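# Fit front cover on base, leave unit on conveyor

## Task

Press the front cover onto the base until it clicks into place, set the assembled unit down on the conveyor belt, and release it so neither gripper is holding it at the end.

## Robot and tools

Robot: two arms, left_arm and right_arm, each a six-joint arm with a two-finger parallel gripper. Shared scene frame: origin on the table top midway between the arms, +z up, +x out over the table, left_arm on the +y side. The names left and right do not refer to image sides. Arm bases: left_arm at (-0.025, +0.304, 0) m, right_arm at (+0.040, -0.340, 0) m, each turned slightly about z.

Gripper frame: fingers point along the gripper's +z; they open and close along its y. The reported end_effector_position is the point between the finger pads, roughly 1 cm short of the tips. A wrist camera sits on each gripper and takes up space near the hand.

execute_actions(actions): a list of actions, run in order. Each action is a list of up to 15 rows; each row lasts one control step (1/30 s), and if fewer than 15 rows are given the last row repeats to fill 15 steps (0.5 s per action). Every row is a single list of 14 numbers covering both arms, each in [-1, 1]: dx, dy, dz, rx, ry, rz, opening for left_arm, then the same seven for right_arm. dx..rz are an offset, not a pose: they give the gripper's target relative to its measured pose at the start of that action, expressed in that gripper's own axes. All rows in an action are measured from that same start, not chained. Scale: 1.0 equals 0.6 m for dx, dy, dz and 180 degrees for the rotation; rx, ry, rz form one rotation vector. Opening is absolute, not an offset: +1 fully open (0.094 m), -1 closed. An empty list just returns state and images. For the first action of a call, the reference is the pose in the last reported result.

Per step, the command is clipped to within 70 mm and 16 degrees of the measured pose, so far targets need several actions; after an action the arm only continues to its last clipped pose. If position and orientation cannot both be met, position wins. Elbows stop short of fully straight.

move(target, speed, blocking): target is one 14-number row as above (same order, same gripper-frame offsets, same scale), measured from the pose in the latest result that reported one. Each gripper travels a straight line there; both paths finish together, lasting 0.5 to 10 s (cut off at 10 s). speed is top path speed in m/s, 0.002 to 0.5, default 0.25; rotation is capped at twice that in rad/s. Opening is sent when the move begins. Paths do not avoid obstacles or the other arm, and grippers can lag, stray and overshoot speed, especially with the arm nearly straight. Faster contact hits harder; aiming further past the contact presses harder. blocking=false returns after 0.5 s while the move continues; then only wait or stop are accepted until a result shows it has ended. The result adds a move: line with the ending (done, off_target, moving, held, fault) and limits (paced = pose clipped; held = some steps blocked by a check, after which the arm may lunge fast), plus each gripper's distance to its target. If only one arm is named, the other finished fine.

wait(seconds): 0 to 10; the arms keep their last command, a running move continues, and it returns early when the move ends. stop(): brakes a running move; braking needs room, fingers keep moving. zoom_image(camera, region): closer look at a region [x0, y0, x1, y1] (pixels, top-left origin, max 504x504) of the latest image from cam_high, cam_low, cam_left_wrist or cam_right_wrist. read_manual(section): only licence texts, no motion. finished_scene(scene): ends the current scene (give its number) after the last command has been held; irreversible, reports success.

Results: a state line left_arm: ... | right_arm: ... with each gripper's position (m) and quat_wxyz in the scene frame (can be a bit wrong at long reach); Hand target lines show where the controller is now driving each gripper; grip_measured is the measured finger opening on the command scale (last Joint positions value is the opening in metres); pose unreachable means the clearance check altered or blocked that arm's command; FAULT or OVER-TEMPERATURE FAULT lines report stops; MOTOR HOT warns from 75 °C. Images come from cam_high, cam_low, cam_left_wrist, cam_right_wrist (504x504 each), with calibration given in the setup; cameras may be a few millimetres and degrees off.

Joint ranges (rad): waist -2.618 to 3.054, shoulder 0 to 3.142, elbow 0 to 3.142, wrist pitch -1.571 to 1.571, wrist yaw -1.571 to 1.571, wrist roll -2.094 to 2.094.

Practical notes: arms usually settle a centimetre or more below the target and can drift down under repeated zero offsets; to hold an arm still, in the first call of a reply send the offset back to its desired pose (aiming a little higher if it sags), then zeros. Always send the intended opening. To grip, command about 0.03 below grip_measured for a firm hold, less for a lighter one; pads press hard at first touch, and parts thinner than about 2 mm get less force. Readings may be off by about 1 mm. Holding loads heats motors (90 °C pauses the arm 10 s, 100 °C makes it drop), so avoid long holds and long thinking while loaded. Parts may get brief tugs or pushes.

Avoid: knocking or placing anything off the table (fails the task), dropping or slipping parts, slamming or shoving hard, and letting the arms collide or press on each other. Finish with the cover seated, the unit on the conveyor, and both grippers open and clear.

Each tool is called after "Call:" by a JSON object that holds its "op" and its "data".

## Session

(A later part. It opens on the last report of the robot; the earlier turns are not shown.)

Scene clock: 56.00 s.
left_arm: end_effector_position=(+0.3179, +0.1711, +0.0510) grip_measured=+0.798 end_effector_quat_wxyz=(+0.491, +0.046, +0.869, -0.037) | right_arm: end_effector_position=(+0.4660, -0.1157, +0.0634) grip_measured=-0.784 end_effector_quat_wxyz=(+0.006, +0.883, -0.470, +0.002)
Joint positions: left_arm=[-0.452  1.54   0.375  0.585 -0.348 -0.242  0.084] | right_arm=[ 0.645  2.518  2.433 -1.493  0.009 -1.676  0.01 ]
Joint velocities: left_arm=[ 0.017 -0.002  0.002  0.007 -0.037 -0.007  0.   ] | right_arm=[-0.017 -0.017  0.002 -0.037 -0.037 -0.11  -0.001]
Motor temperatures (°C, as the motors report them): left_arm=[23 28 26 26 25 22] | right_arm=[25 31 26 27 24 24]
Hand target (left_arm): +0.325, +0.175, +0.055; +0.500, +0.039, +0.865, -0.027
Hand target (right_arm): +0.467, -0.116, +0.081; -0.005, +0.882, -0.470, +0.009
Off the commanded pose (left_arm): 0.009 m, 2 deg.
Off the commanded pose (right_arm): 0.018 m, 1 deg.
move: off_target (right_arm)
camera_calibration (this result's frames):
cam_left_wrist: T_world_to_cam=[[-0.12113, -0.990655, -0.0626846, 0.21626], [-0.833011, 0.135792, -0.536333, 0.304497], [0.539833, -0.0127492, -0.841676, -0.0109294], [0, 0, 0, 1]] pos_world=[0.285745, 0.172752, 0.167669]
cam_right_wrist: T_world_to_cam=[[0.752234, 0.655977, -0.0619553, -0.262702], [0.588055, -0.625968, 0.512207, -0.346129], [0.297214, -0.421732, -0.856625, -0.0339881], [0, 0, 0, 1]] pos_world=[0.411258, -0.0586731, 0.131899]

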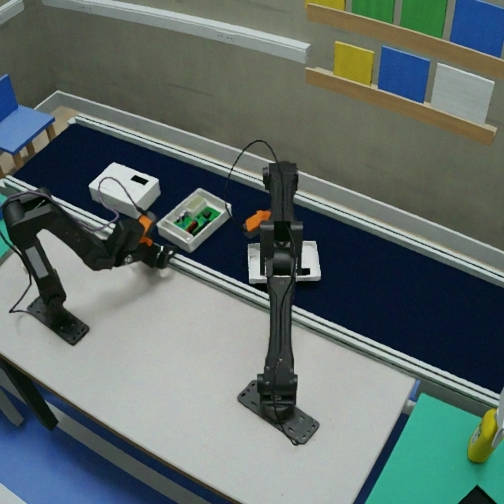

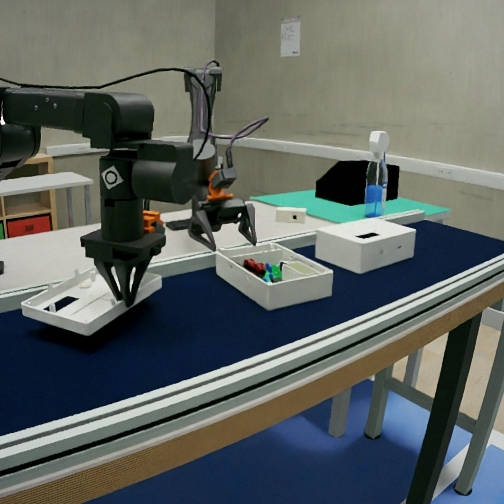

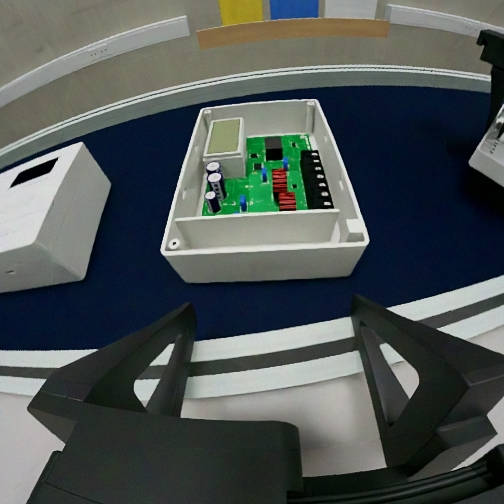

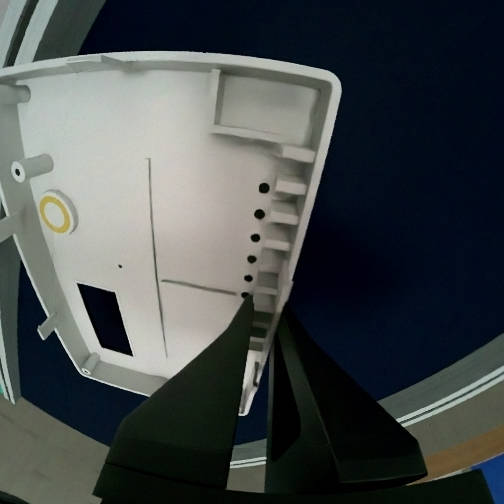

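Call:
{"op": "move", "data": {"target": [-0.128,0.004,0.20,0,0,0,0.8, -0.13,0.085,-0.128,0,0,0,-0.95], "speed": 0.1}}

Scene clock: 58.03 s.
left_arm: end_effector_position=(+0.4561, +0.1573, +0.0566) grip_measured=+0.798 end_effector_quat_wxyz=(+0.500, +0.042, +0.864, -0.037) | right_arm: end_effector_position=(+0.3918, -0.0751, +0.1376) grip_measured=-0.784 end_effector_quat_wxyz=(-0.014, +0.884, -0.468, +0.012)
Joint positions: left_arm=[-0.288  1.95   0.899  0.516 -0.216 -0.152  0.084] | right_arm=[ 0.806  2.261  2.275 -1.551  0.01  -1.52   0.01 ]
Joint velocities: left_arm=[-0.012  0.002  0.012 -0.037 -0.007  0.007 -0.001] | right_arm=[-0.012 -0.007  0.002 -0.037 -0.081 -0.022  0.001]
Motor temperatures (°C, as the motors report them): left_arm=[23 27 26 26 25 22] | right_arm=[25 31 26 27 24 24]
Hand target (left_arm): +0.460, +0.159, +0.053; +0.492, +0.046, +0.868, -0.037
Hand target (right_arm): +0.382, -0.078, +0.141; -0.004, +0.882, -0.470, +0.006
Off the commanded pose (left_arm): 0.004 m, 1 deg.
Off the commanded pose (right_arm): 0.012 m, 2 deg.
joint sent to its limit (right arm) — the command would take joint 4 (wrist pitch) past its lower limit, so that joint was sent only as far as its limit.
move: off_target (right_arm)
camera_calibration (this result's frames):
cam_left_wrist: T_world_to_cam=[[-0.113456, -0.991773, -0.0592842, 0.216191], [-0.823535, 0.127255, -0.552808, 0.422503], [0.555804, -0.013897, -0.831197, -0.0887313], [0, 0, 0, 1]] pos_world=[0.421791, 0.159414, 0.172626]
cam_right_wrist: T_world_to_cam=[[0.750415, 0.660686, -0.0192679, -0.23367], [0.573003, -0.635741, 0.517205, -0.310627], [0.329461, -0.399159, -0.855644, 0.057673], [0, 0, 0, 1]] pos_world=[0.334339, -0.0200753, 0.205503]

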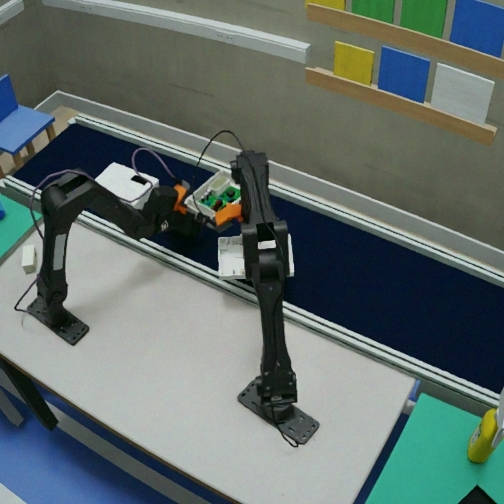

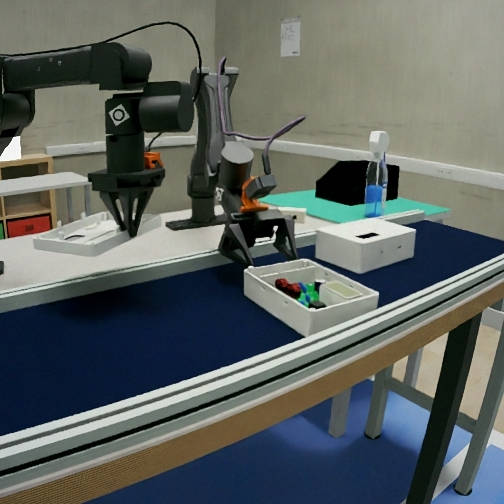

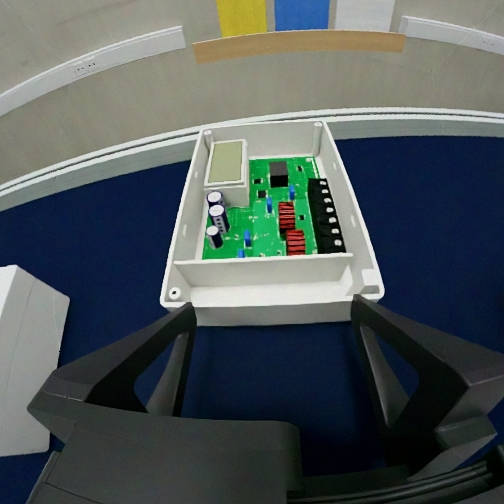

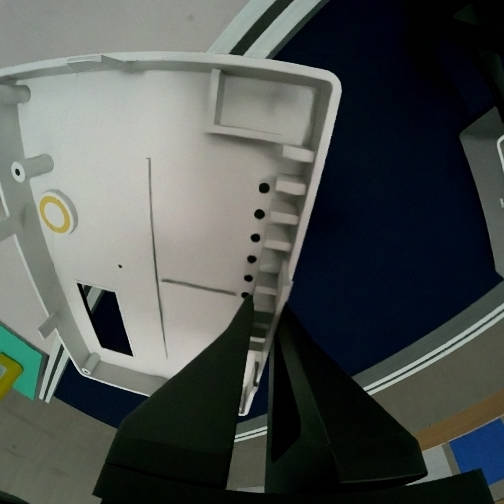

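Call:
{"op": "move", "data": {"target": [0.093,-0.21,-0.415,0.316,0.0866,-0.381,-0.2, 0,0,0,0,0,0,-0.95], "speed": 0.3}}

Scene clock: 62.13 s.
left_arm: end_effector_position=(+0.2022, +0.0572, +0.1426) grip_measured=-0.198 end_effector_quat_wxyz=(+0.208, -0.202, +0.675, -0.679) | right_arm: end_effector_position=(+0.3916, -0.0752, +0.1373) grip_measured=-0.784 end_effector_quat_wxyz=(-0.013, +0.883, -0.469, +0.011)
Joint positions: left_arm=[-0.573  1.572  0.047  1.532  0.324 -1.567  0.038] | right_arm=[ 0.806  2.261  2.274 -1.551  0.01  -1.518  0.01 ]
Joint velocities: left_arm=[-0.007  0.012 -0.012  0.051  0.007 -0.037  0.   ] | right_arm=[-0.012 -0.007 -0.012 -0.022 -0.007 -0.095  0.001]
Motor temperatures (°C, as the motors report them): left_arm=[23 27 26 27 25 22] | right_arm=[25 31 25 27 24 24]
Hand target (left_arm): +0.199, +0.058, +0.137; +0.206, -0.206, +0.679, -0.674
Hand target (right_arm): +0.392, -0.075, +0.138; -0.014, +0.884, -0.468, +0.012
Off the commanded pose (left_arm): 0.009 m, 1 deg.
Off the commanded pose (right_arm): 0.000 m, 0 deg.
move: done
camera_calibration (this result's frames):
cam_left_wrist: T_world_to_cam=[[-0.0484668, -0.0687836, 0.996454, -0.123273], [-0.990715, -0.12356, -0.0567168, 0.251058], [0.127023, -0.98995, -0.0621564, 0.155379], [0, 0, 0, 1]] pos_world=[0.223015, 0.176359, 0.146733]
cam_right_wrist: T_world_to_cam=[[0.751906, 0.658955, -0.0203809, -0.234026], [0.572035, -0.636732, 0.517057, -0.310137], [0.32774, -0.400437, -0.855708, 0.058017], [0, 0, 0, 1]] pos_world=[0.33436, -0.0200301, 0.205235]

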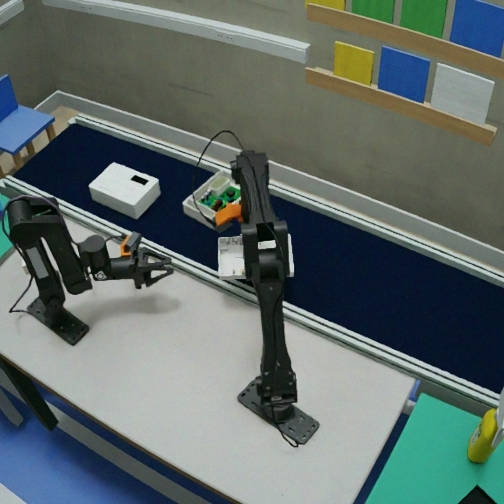

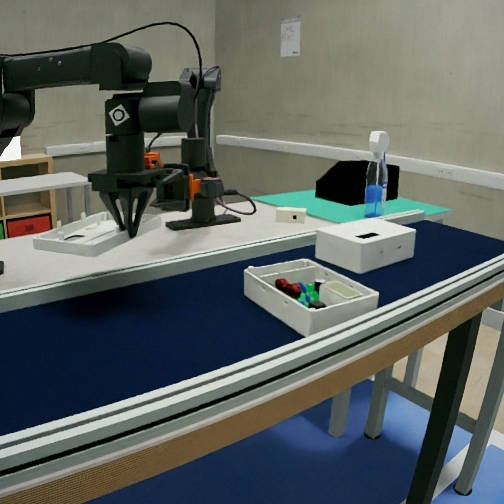

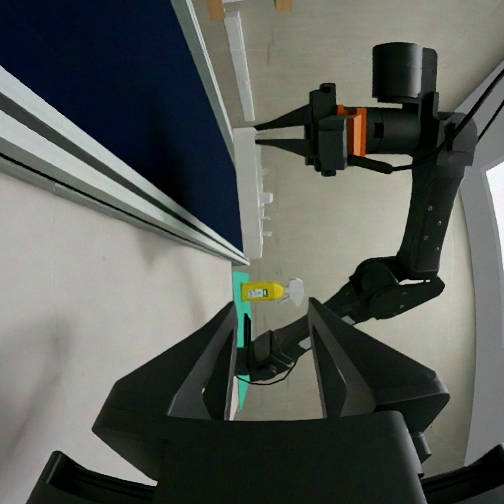

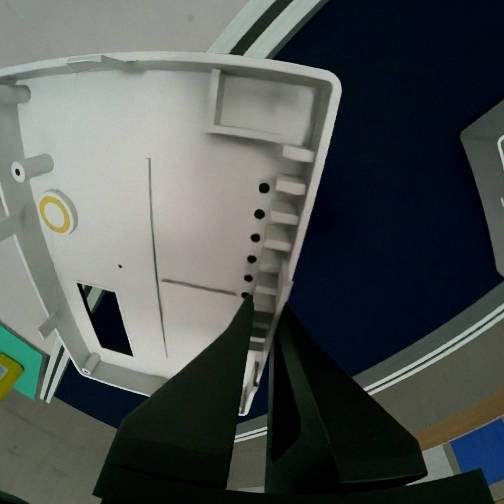

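Call:
{"op": "move", "data": {"target": [0.03,0.028,0.148,0,0,0,-0.1, 0,0,0,0,0,0,-0.95], "speed": 0.2}}

Scene clock: 63.50 s.
left_arm: end_effector_position=(+0.2350, -0.0217, +0.1229) grip_measured=-0.103 end_effector_quat_wxyz=(+0.203, -0.202, +0.679, -0.676) | right_arm: end_effector_position=(+0.3916, -0.0752, +0.1373) grip_measured=-0.784 end_effector_quat_wxyz=(-0.013, +0.883, -0.469, +0.011)
Joint positions: left_arm=[-0.746  1.906  0.346  1.557  0.158 -1.568  0.042] | right_arm=[ 0.806  2.261  2.274 -1.551  0.01  -1.518  0.01 ]
Joint velocities: left_arm=[ 0.012  0.012  0.007  0.037 -0.051 -0.051 -0.001] | right_arm=[-0.002 -0.002  0.007 -0.037 -0.022  0.051  0.   ]
Motor temperatures (°C, as the motors report them): left_arm=[23 27 26 27 25 22] | right_arm=[25 31 25 27 24 24]
Hand target (left_arm): +0.237, -0.026, +0.125; +0.208, -0.202, +0.675, -0.679
Hand target (right_arm): +0.392, -0.075, +0.137; -0.013, +0.883, -0.469, +0.011
Off the commanded pose (left_arm): 0.006 m, 1 deg.
Off the commanded pose (right_arm): 0.000 m, 0 deg.
move: done
camera_calibration (this result's frames):
cam_left_wrist: T_world_to_cam=[[-0.0396512, -0.0749922, 0.996395, -0.109673], [-0.992029, -0.116409, -0.0482388, 0.27213], [0.119607, -0.990366, -0.0697787, 0.0745118], [0, 0, 0, 1]] pos_world=[0.256701, 0.0972477, 0.127604]
cam_right_wrist: T_world_to_cam=[[0.751906, 0.658955, -0.0203809, -0.234026], [0.572035, -0.636732, 0.517057, -0.310137], [0.32774, -0.400437, -0.855708, 0.058017], [0, 0, 0, 1]] pos_world=[0.33436, -0.0200301, 0.205235]

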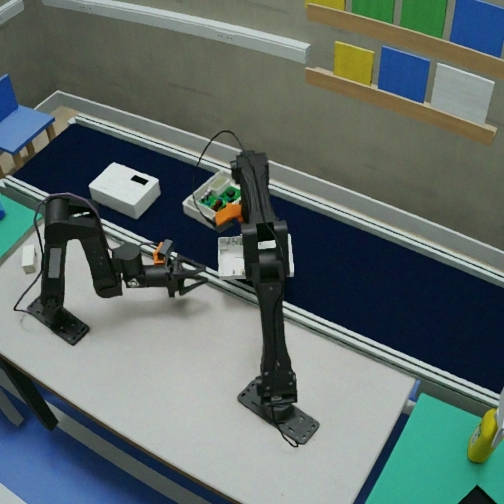

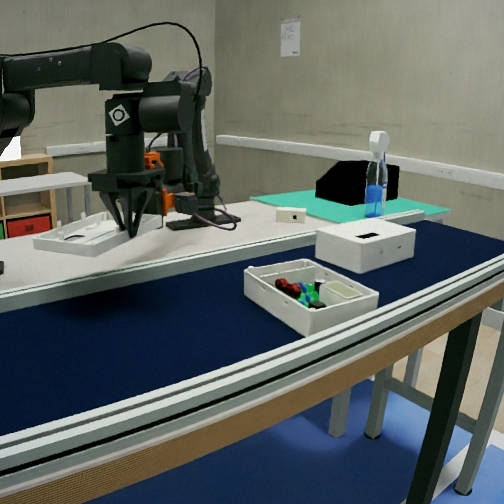

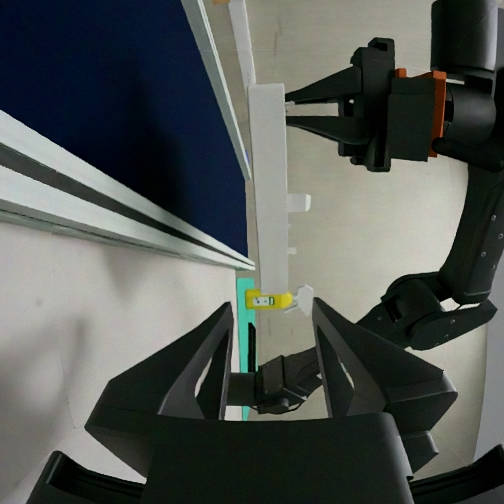

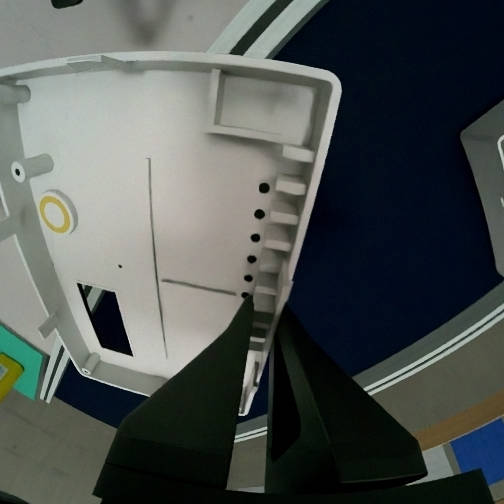

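Call:
{"op": "move", "data": {"target": [0.012,-0.005,0.115,0,0,0,-0.1, 0,0,0,0,0,0,-0.95], "speed": 0.1}}

Scene clock: 65.07 s.
left_arm: end_effector_position=(+0.2661, -0.0774, +0.1289) grip_measured=-0.103 end_effector_quat_wxyz=(+0.203, -0.199, +0.674, -0.682) | right_arm: end_effector_position=(+0.3916, -0.0752, +0.1373) grip_measured=-0.784 end_effector_quat_wxyz=(-0.013, +0.883, -0.469, +0.011)
Joint positions: left_arm=[-0.792  2.01   0.606  1.416  0.117 -1.57   0.042] | right_arm=[ 0.806  2.261  2.274 -1.551  0.01  -1.518  0.01 ]
Joint velocities: left_arm=[-0.007 -0.002  0.002  0.022  0.051  0.037  0.   ] | right_arm=[ 0.002 -0.012  0.002 -0.066 -0.022 -0.022  0.   ]
Motor temperatures (°C, as the motors report them): left_arm=[23 27 26 27 25 22] | right_arm=[25 31 25 27 24 24]
Hand target (left_arm): +0.267, -0.083, +0.125; +0.203, -0.202, +0.679, -0.676
Hand target (right_arm): +0.392, -0.075, +0.137; -0.013, +0.883, -0.469, +0.011
Off the commanded pose (left_arm): 0.007 m, 1 deg.
Off the commanded pose (right_arm): 0.000 m, 0 deg.
move: done
camera_calibration (this result's frames):
cam_left_wrist: T_world_to_cam=[[-0.0482715, -0.06268, 0.996866, -0.115432], [-0.992079, -0.112869, -0.0551366, 0.297947], [0.115971, -0.991631, -0.0567352, 0.0152739], [0, 0, 0, 1]] pos_world=[0.288244, 0.0415397, 0.132365]
cam_right_wrist: T_world_to_cam=[[0.751906, 0.658955, -0.0203809, -0.234026], [0.572035, -0.636732, 0.517057, -0.310137], [0.32774, -0.400437, -0.855708, 0.058017], [0, 0, 0, 1]] pos_world=[0.33436, -0.0200301, 0.205235]

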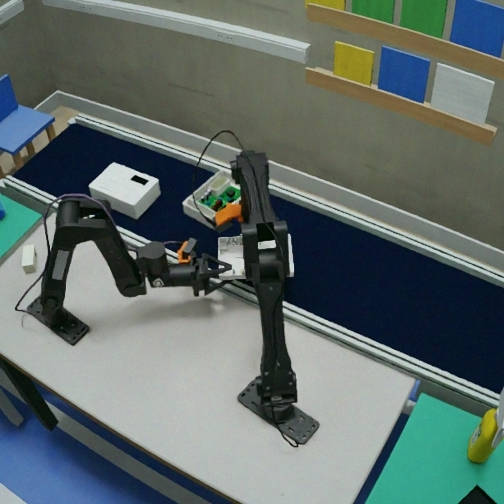

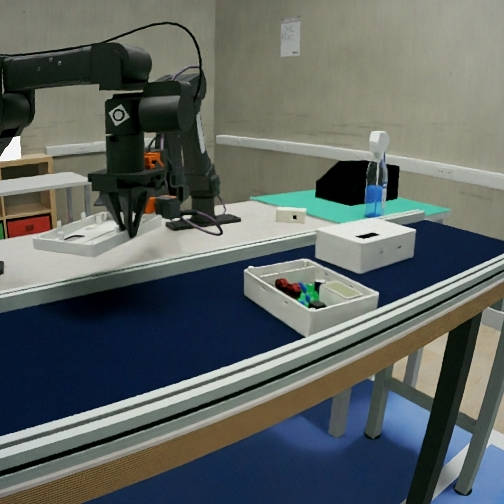

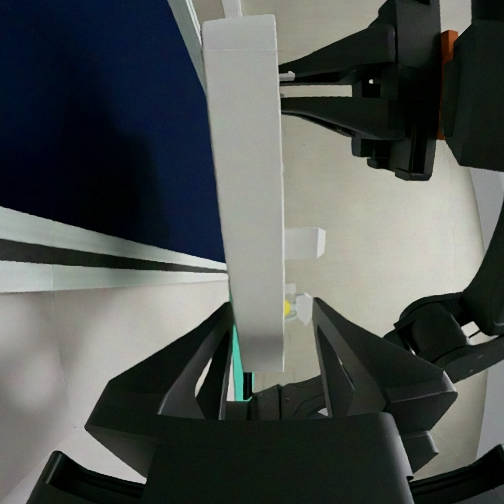

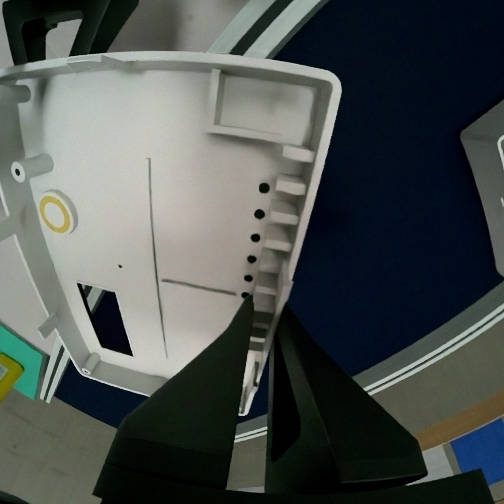

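Call:
{"op": "move", "data": {"target": [0,0.015,0,0,0,0,-0.9, 0,0,0,0,0,0,-0.95], "speed": 0.05}}

Call:
{"op": "move", "data": {"target": [0,0,0,0,0,0,-0.9, 0,0,0,0,0,0,-0.3], "speed": 0.05}}

Scene clock: 65.97 s.
left_arm: end_effector_position=(+0.2662, -0.0775, +0.1231) grip_measured=-0.656 end_effector_quat_wxyz=(+0.202, -0.201, +0.673, -0.682) | right_arm: end_effector_position=(+0.3915, -0.0751, +0.1373) grip_measured=-0.784 end_effector_quat_wxyz=(-0.013, +0.883, -0.469, +0.011)
Joint positions: left_arm=[-0.792  2.038  0.606  1.445  0.117 -1.575  0.016] | right_arm=[ 0.806  2.261  2.274 -1.551  0.009 -1.518  0.01 ]
Joint velocities: left_arm=[ 0.012 -0.002  0.002  0.022  0.037 -0.139 -0.   ] | right_arm=[-0.017 -0.002  0.012 -0.007 -0.066 -0.022 -0.   ]
Motor temperatures (°C, as the motors report them): left_arm=[23 27 26 27 25 22] | right_arm=[25 31 25 27 24 24]
Hand target (left_arm): +0.266, -0.077, +0.120; +0.203, -0.199, +0.674, -0.681
Hand target (right_arm): +0.392, -0.075, +0.137; -0.013, +0.883, -0.469, +0.011
Off the commanded pose (left_arm): 0.003 m, 0 deg.
Off the commanded pose (right_arm): 0.000 m, 0 deg.
move: done
camera_calibration (this result's frames):
cam_left_wrist: T_world_to_cam=[[-0.044619, -0.059394, 0.997237, -0.110416], [-0.992281, -0.112984, -0.0511264, 0.297245], [0.115708, -0.99182, -0.0538943, 0.0145493], [0, 0, 0, 1]] pos_world=[0.28834, 0.0414561, 0.126092]
cam_right_wrist: T_world_to_cam=[[0.75188, 0.658987, -0.0203258, -0.23403], [0.572289, -0.637032, 0.516407, -0.310053], [0.327357, -0.399908, -0.856102, 0.0583302], [0, 0, 0, 1]] pos_world=[0.334308, -0.0199644, 0.205293]

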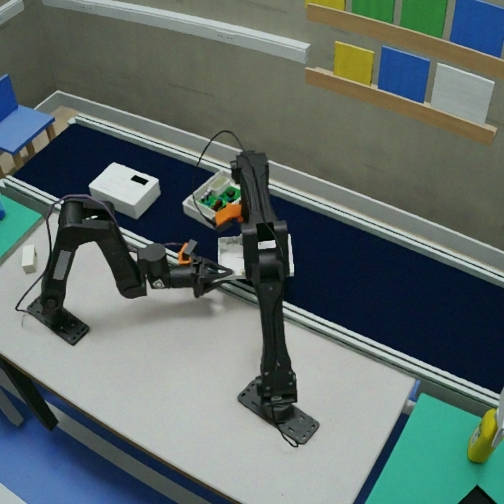

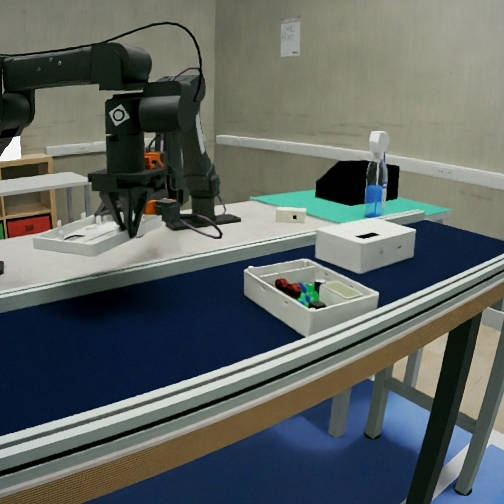

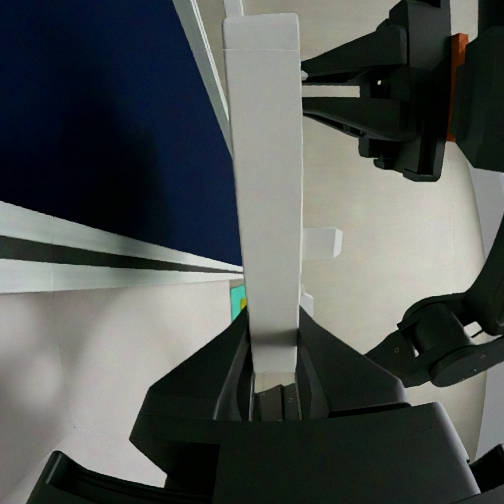

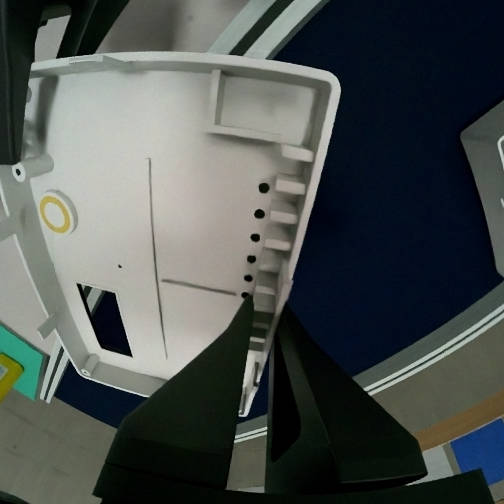

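Scene clock: 66.47 s.
left_arm: end_effector_position=(+0.2662, -0.0775, +0.1216) grip_measured=-0.656 end_effector_quat_wxyz=(+0.199, -0.204, +0.675, -0.681) | right_arm: end_effector_position=(+0.3917, -0.0751, +0.1373) grip_measured=-0.302 end_effector_quat_wxyz=(-0.013, +0.883, -0.469, +0.011)
Joint positions: left_arm=[-0.792  2.038  0.606  1.439  0.117 -1.581  0.016] | right_arm=[ 0.806  2.261  2.274 -1.551  0.009 -1.518  0.033]
Joint velocities: left_arm=[ 0.007  0.002 -0.017  0.007  0.037  0.007  0.001] | right_arm=[ 0.007 -0.007 -0.002 -0.037 -0.007  0.022 -0.   ]
Motor temperatures (°C, as the motors report them): left_arm=[23 27 26 27 25 22] | right_arm=[25 31 25 27 24 24]
Hand target (left_arm): +0.266, -0.078, +0.123; +0.202, -0.201, +0.673, -0.682
Hand target (right_arm): +0.392, -0.075, +0.137; -0.013, +0.883, -0.469, +0.011
Off the commanded pose (left_arm): 0.002 m, 1 deg.
Off the commanded pose (right_arm): 0.000 m, 0 deg.
move: done
camera_calibration (this result's frames):
cam_left_wrist: T_world_to_cam=[[-0.0353087, -0.0605405, 0.997541, -0.111515], [-0.992722, -0.112869, -0.0419882, 0.29619], [0.115134, -0.991764, -0.0561147, 0.0148841], [0, 0, 0, 1]] pos_world=[0.288384, 0.0414411, 0.124512]
cam_right_wrist: T_world_to_cam=[[0.751899, 0.658976, -0.0199729, -0.234177], [0.572004, -0.637001, 0.516759, -0.310055], [0.327809, -0.399975, -0.855898, 0.0580861], [0, 0, 0, 1]] pos_world=[0.334389, -0.0199557, 0.205262]

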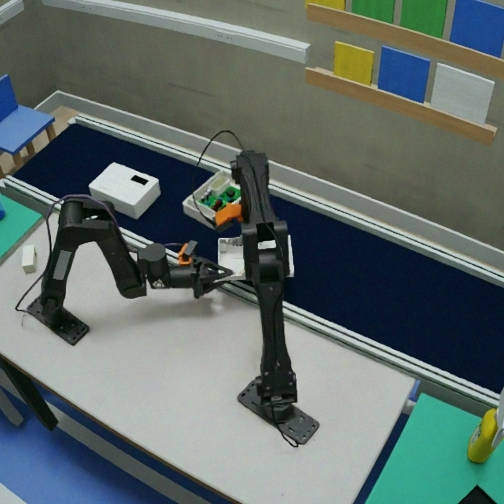

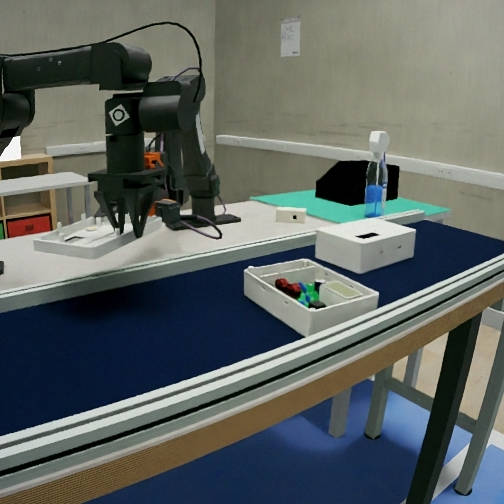

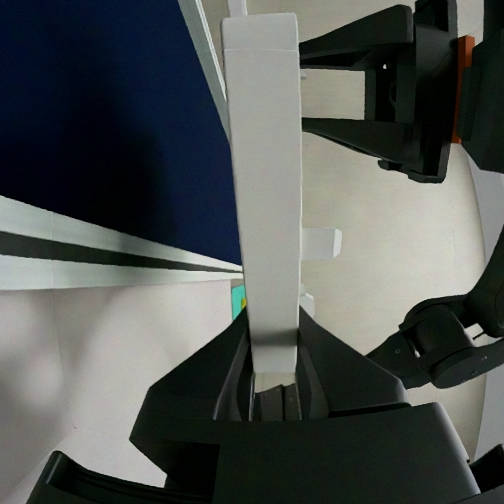

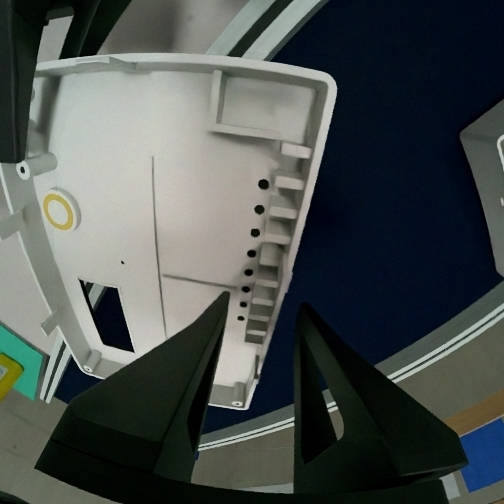

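Call:
{"op": "execute_actions", "data": {"actions": []}}

Scene clock: 67.17 s.
left_arm: end_effector_position=(+0.2662, -0.0775, +0.1215) grip_measured=-0.656 end_effector_quat_wxyz=(+0.198, -0.204, +0.675, -0.681) | right_arm: end_effector_position=(+0.3917, -0.0751, +0.1373) grip_measured=-0.302 end_effector_quat_wxyz=(-0.013, +0.883, -0.469, +0.011)
Joint positions: left_arm=[-0.792  2.038  0.606  1.438  0.117 -1.582  0.016] | right_arm=[ 0.806  2.261  2.274 -1.551  0.009 -1.518  0.033]
Joint velocities: left_arm=[ 0.012  0.007  0.002  0.007 -0.022 -0.022 -0.   ] | right_arm=[-0.012 -0.007  0.012 -0.081 -0.022 -0.022 -0.002]
Motor temperatures (°C, as the motors report them): left_arm=[23 27 26 27 25 22] | right_arm=[25 31 25 27 24 24]
Hand target (left_arm): +0.266, -0.078, +0.123; +0.202, -0.201, +0.673, -0.682
Hand target (right_arm): +0.392, -0.075, +0.137; -0.013, +0.883, -0.469, +0.011
Off the commanded pose (left_arm): 0.002 m, 1 deg.
Off the commanded pose (right_arm): 0.000 m, 0 deg.
camera_calibration (this result's frames):
cam_left_wrist: T_world_to_cam=[[-0.0347466, -0.0606252, 0.997556, -0.111579], [-0.992746, -0.112863, -0.0414382, 0.296127], [0.1151, -0.991759, -0.0562639, 0.0149059], [0, 0, 0, 1]] pos_world=[0.288386, 0.0414404, 0.124415]
cam_right_wrist: T_world_to_cam=[[0.751899, 0.658976, -0.0199729, -0.234177], [0.572004, -0.637001, 0.516759, -0.310055], [0.327809, -0.399975, -0.855898, 0.0580861], [0, 0, 0, 1]] pos_world=[0.334389, -0.0199557, 0.205262]

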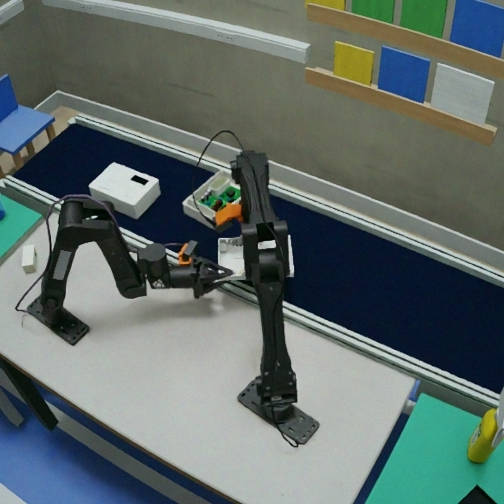

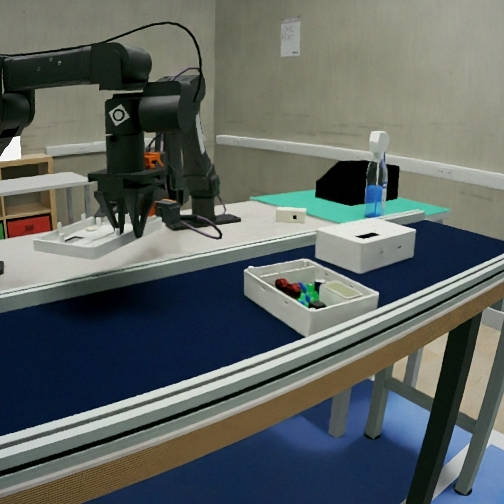

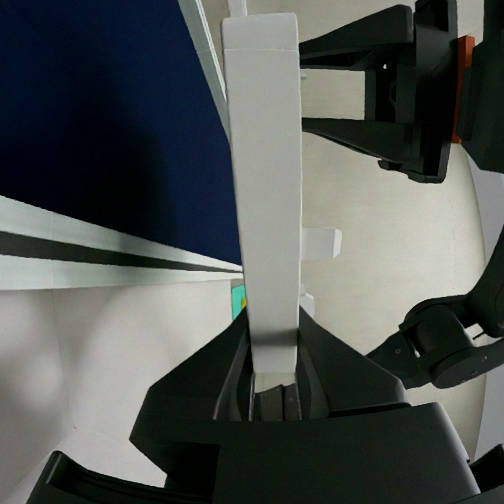

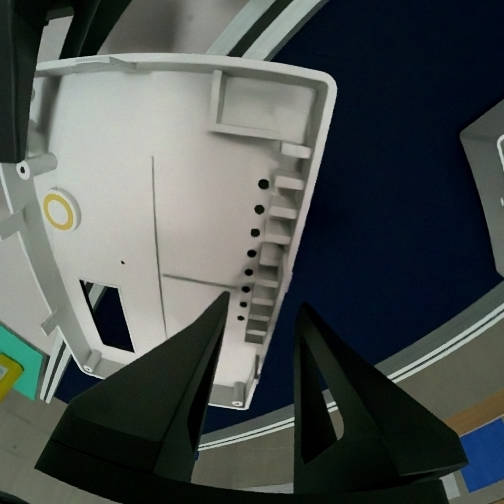

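Call:
{"op": "move", "data": {"target": [0,-0.01,0,0,0,0,-0.9, 0,0,-0.11,0,0,0,-0.3], "speed": 0.15}}

Scene clock: 68.30 s.
left_arm: end_effector_position=(+0.2661, -0.0774, +0.1132) grip_measured=-0.656 end_effector_quat_wxyz=(+0.192, -0.211, +0.685, -0.671) | right_arm: end_effector_position=(+0.3910, -0.0756, +0.1966) grip_measured=-0.302 end_effector_quat_wxyz=(-0.081, +0.879, -0.467, +0.043)
Joint positions: left_arm=[-0.792  2.038  0.606  1.405  0.117 -1.589  0.016] | right_arm=[ 0.806  2.142  2.311 -1.556  0.009 -1.518  0.033]
Joint velocities: left_arm=[ 0.002 -0.007  0.007 -0.11  -0.081 -0.11  -0.   ] | right_arm=[-0.002 -0.017 -0.017 -0.007 -0.022  0.066  0.   ]
Motor temperatures (°C, as the motors report them): left_arm=[23 27 26 27 25 22] | right_arm=[25 31 26 27 24 24]
Hand target (left_arm): +0.266, -0.078, +0.127; +0.199, -0.204, +0.675, -0.681
Hand target (right_arm): +0.390, -0.077, +0.203; -0.084, +0.879, -0.468, +0.044
Off the commanded pose (left_arm): 0.014 m, 2 deg.
Off the commanded pose (right_arm): 0.007 m, 9 deg.
joint sent to its limit (right arm) — the command would take joint 4 (wrist pitch) past its lower limit, so that joint was sent only as far as its limit.
move: off_target (left_arm, right_arm)
camera_calibration (this result's frames):
cam_left_wrist: T_world_to_cam=[[-0.00759038, -0.0826186, 0.996552, -0.112108], [-0.993532, -0.112292, -0.0168769, 0.293204], [0.113299, -0.990235, -0.0812319, 0.0179412], [0, 0, 0, 1]] pos_world=[0.288424, 0.0414283, 0.118127]
cam_right_wrist: T_world_to_cam=[[0.745356, 0.654029, 0.12919, -0.259267], [0.50979, -0.684035, 0.521738, -0.320858], [0.429602, -0.32302, -0.843267, 0.0724134], [0, 0, 0, 1]] pos_world=[0.325707, -0.0265189, 0.261962]

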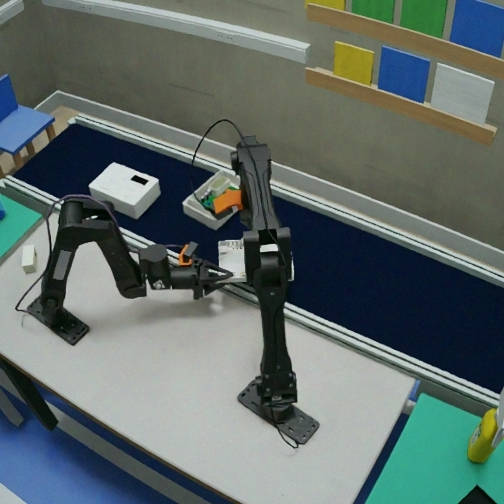

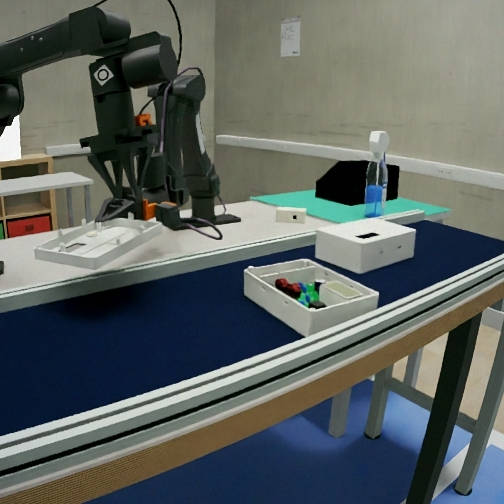

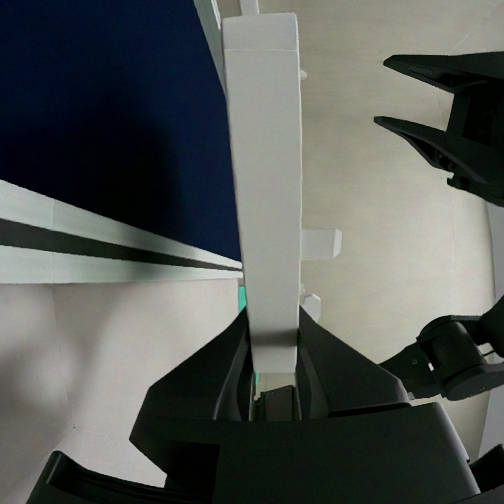

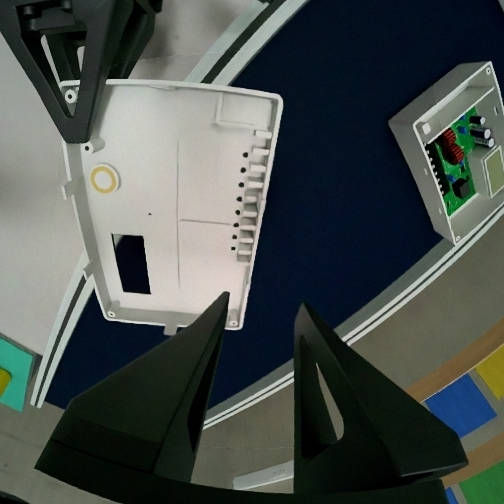

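Call:
{"op": "move", "data": {"target": [0,-0.03,0,0,0,0,-0.9, 0.362,0.224,-0.06,0,0,0.255,-1], "speed": 0.3}}

Scene clock: 70.27 s.
left_arm: end_effector_position=(+0.2656, -0.0768, +0.1173) grip_measured=-0.656 end_effector_quat_wxyz=(+0.184, -0.218, +0.695, -0.660) | right_arm: end_effector_position=(+0.4022, -0.3387, +0.2032) grip_measured=-0.986 end_effector_quat_wxyz=(-0.082, +0.632, -0.770, +0.025)
Joint positions: left_arm=[-0.792  1.98   0.606  1.313  0.117 -1.596  0.016] | right_arm=[ 0.126  1.807  1.861 -1.467 -0.07  -1.402  0.001]
Joint velocities: left_arm=[-0.002 -0.012  0.012  0.022 -0.037 -0.022  0.   ] | right_arm=[-0.007  0.022 -0.027  0.022 -0.095  0.007  0.   ]
Motor temperatures (°C, as the motors report them): left_arm=[23 27 26 28 25 22] | right_arm=[25 31 26 27 24 24]
Hand target (left_arm): +0.267, -0.078, +0.131; +0.192, -0.211, +0.685, -0.671
Hand target (right_arm): +0.394, -0.334, +0.206; +0.086, -0.628, +0.773, -0.011
Off the commanded pose (left_arm): 0.014 m, 2 deg.
Off the commanded pose (right_arm): 0.008 m, 2 deg.
move: off_target (left_arm)
camera_calibration (this result's frames):
cam_left_wrist: T_world_to_cam=[[0.0198598, -0.10437, 0.99434, -0.124826], [-0.993618, -0.112512, 0.00803563, 0.28991], [0.111036, -0.988154, -0.105938, 0.0226095], [0, 0, 0, 1]] pos_world=[0.288028, 0.0419318, 0.124185]
cam_right_wrist: T_world_to_cam=[[0.992279, -0.0721969, 0.100846, -0.43594], [-0.109396, -0.892592, 0.437391, -0.314466], [0.0584364, -0.445046, -0.893599, 0.106383], [0, 0, 0, 1]] pos_world=[0.391956, -0.264818, 0.276571]

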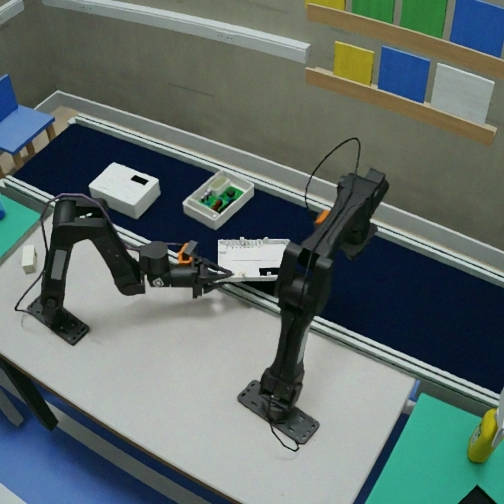

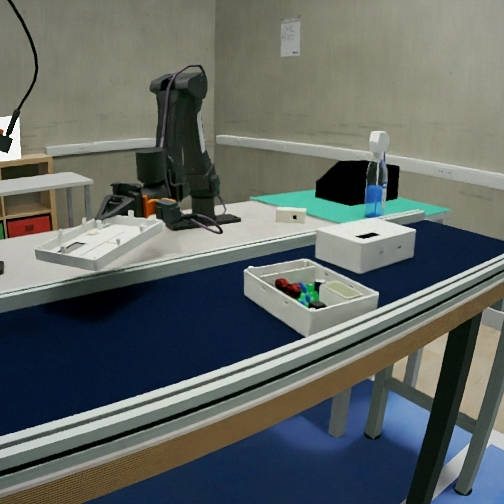

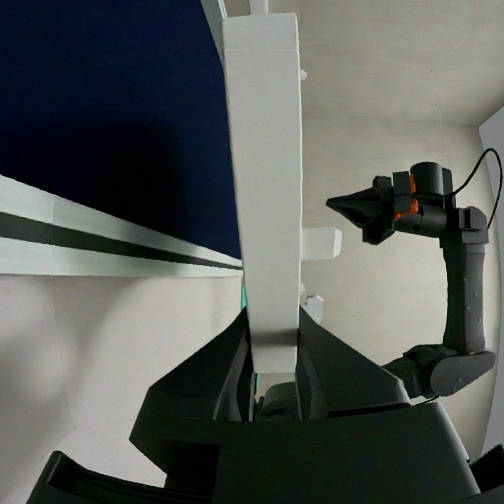

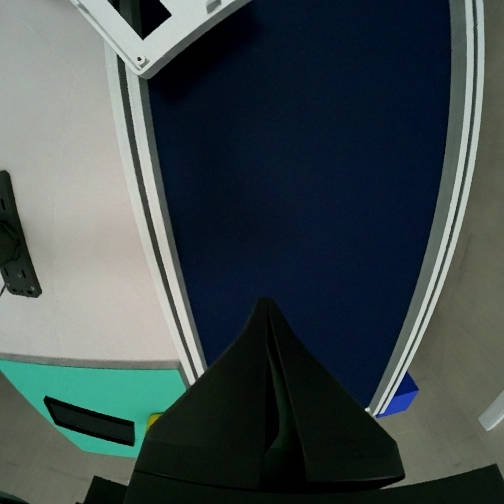

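Call:
{"op": "move", "data": {"target": [-0.345,-0.108,-0.131,-0.119,-0.154,0.49,-0.9, 0,0,-0.01,0,0,0,-1], "speed": 0.35}}

Scene clock: 73.87 s.
left_arm: end_effector_position=(+0.3949, +0.0988, +0.1706) grip_measured=-0.656 end_effector_quat_wxyz=(+0.675, +0.157, +0.703, -0.159) | right_arm: end_effector_position=(+0.4008, -0.3384, +0.2030) grip_measured=-0.986 end_effector_quat_wxyz=(-0.080, +0.632, -0.770, +0.023)
Joint positions: left_arm=[-0.374  1.737  0.59   1.108 -0.008 -0.011  0.016] | right_arm=[ 0.126  1.807  1.861 -1.473 -0.071 -1.402  0.001]
Joint velocities: left_arm=[-0.007  0.007 -0.017 -0.007 -0.037  0.022 -0.001] | right_arm=[ 0.007 -0.007  0.007 -0.022 -0.037 -0.095 -0.   ]
Motor temperatures (°C, as the motors report them): left_arm=[23 27 26 28 25 22] | right_arm=[25 30 26 27 24 24]
Hand target (left_arm): +0.399, +0.101, +0.182; +0.691, +0.155, +0.688, -0.157
Hand target (right_arm): +0.401, -0.339, +0.209; +0.082, -0.632, +0.770, -0.025
Off the commanded pose (left_arm): 0.011 m, 2 deg.
Off the commanded pose (right_arm): 0.006 m, 0 deg.
move: off_target (left_arm)
camera_calibration (this result's frames):
cam_left_wrist: T_world_to_cam=[[-0.402425, -0.913284, -0.0629804, 0.264987], [-0.417189, 0.244196, -0.875398, 0.325544], [0.814867, -0.326007, -0.479282, -0.0922198], [0, 0, 0, 1]] pos_world=[0.317598, 0.132448, 0.257471]
cam_right_wrist: T_world_to_cam=[[0.992851, -0.0721307, 0.0950971, -0.433551], [-0.10671, -0.893359, 0.436488, -0.315401], [0.0534717, -0.443516, -0.89467, 0.109154], [0, 0, 0, 1]] pos_world=[0.390958, -0.264627, 0.276555]

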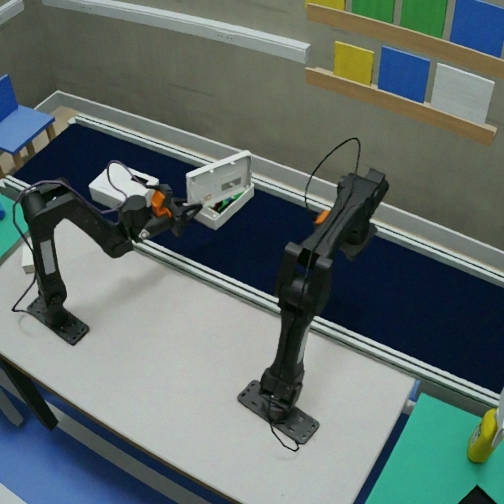

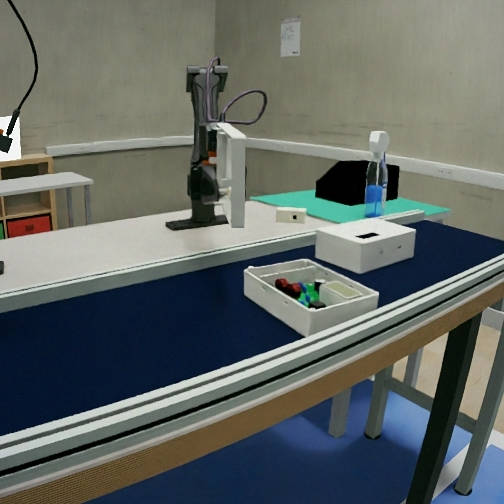

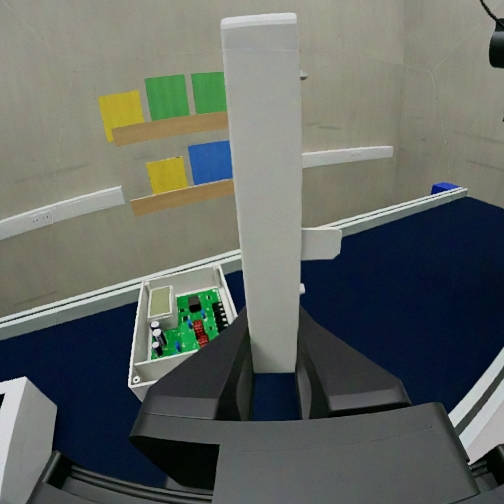

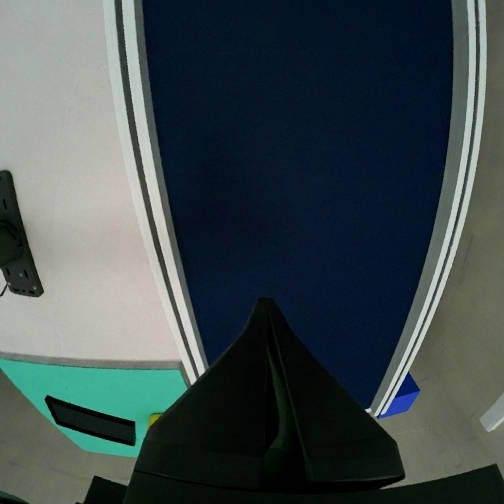

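Call:
{"op": "move", "data": {"target": [0.028,0.2275,0.058,-0.095,0.076,0.496,-0.9, -0.513,0.067,0.012,0.053,-0.197,0.212,-1], "speed": 0.35}}

Scene clock: 77.93 s.
left_arm: end_effector_position=(+0.4752, +0.2041, +0.1327) grip_measured=-0.656 end_effector_quat_wxyz=(+0.510, +0.549, +0.479, +0.457) | right_arm: end_effector_position=(+0.4261, -0.0295, +0.2366) grip_measured=-0.986 end_effector_quat_wxyz=(+0.372, -0.316, +0.862, +0.137)
Joint positions: left_arm=[-0.153  1.985  0.747  1.175 -0.115  1.577  0.016] | right_arm=[ 0.824  1.739  1.611 -0.628 -0.029 -0.026  0.001]
Joint velocities: left_arm=[-0.027 -0.017  0.007  0.022  0.022  0.051  0.002] | right_arm=[ 0.007 -0.012  0.002  0.022  0.037  0.022  0.   ]
Motor temperatures (°C, as the motors report them): left_arm=[23 27 26 29 25 22] | right_arm=[25 30 26 27 24 24]
Hand target (left_arm): +0.483, +0.209, +0.151; +0.526, +0.527, +0.472, +0.472
Hand target (right_arm): +0.425, -0.029, +0.226; +0.365, -0.313, +0.867, +0.133
Off the commanded pose (left_arm): 0.021 m, 4 deg.
Off the commanded pose (right_arm): 0.018 m, 2 deg.
move: off_target (left_arm, right_arm)
camera_calibration (this result's frames):
cam_left_wrist: T_world_to_cam=[[-0.0136062, 0.0879911, -0.996028, 0.125782], [-0.329647, 0.940036, 0.0875478, -0.0112342], [0.944006, 0.329529, 0.0162157, -0.402463], [0, 0, 0, 1]] pos_world=[0.377936, 0.132116, 0.132793]
cam_right_wrist: T_world_to_cam=[[0.736416, -0.674385, 0.0538225, -0.338344], [-0.638735, -0.719291, -0.273201, 0.348396], [0.222957, 0.166812, -0.96045, 0.236214], [0, 0, 0, 1]] pos_world=[0.419029, -0.0169795, 0.340264]

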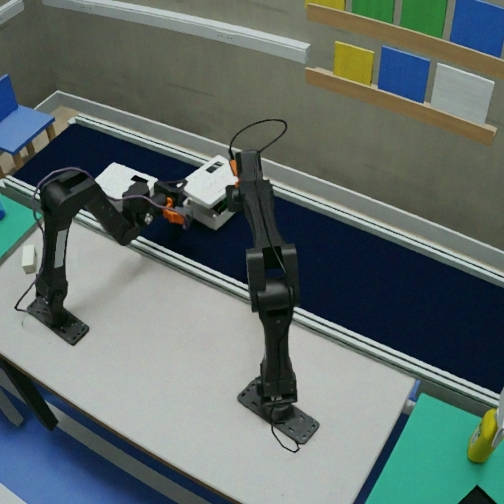

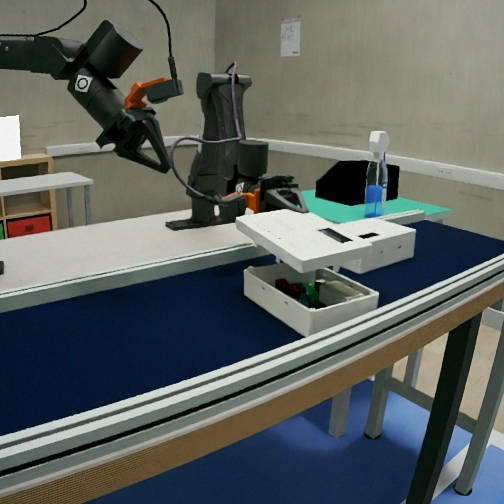

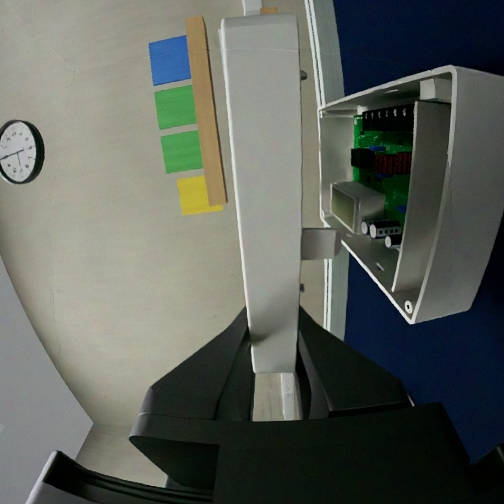

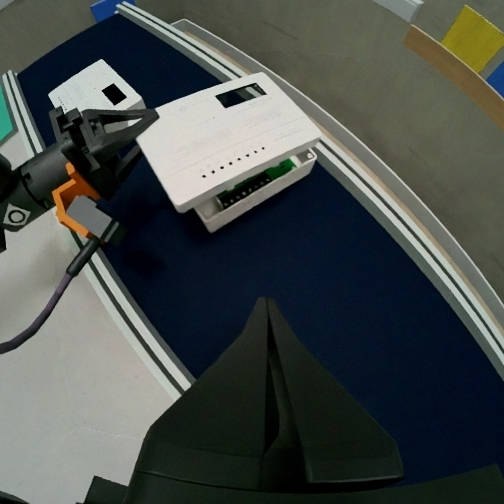

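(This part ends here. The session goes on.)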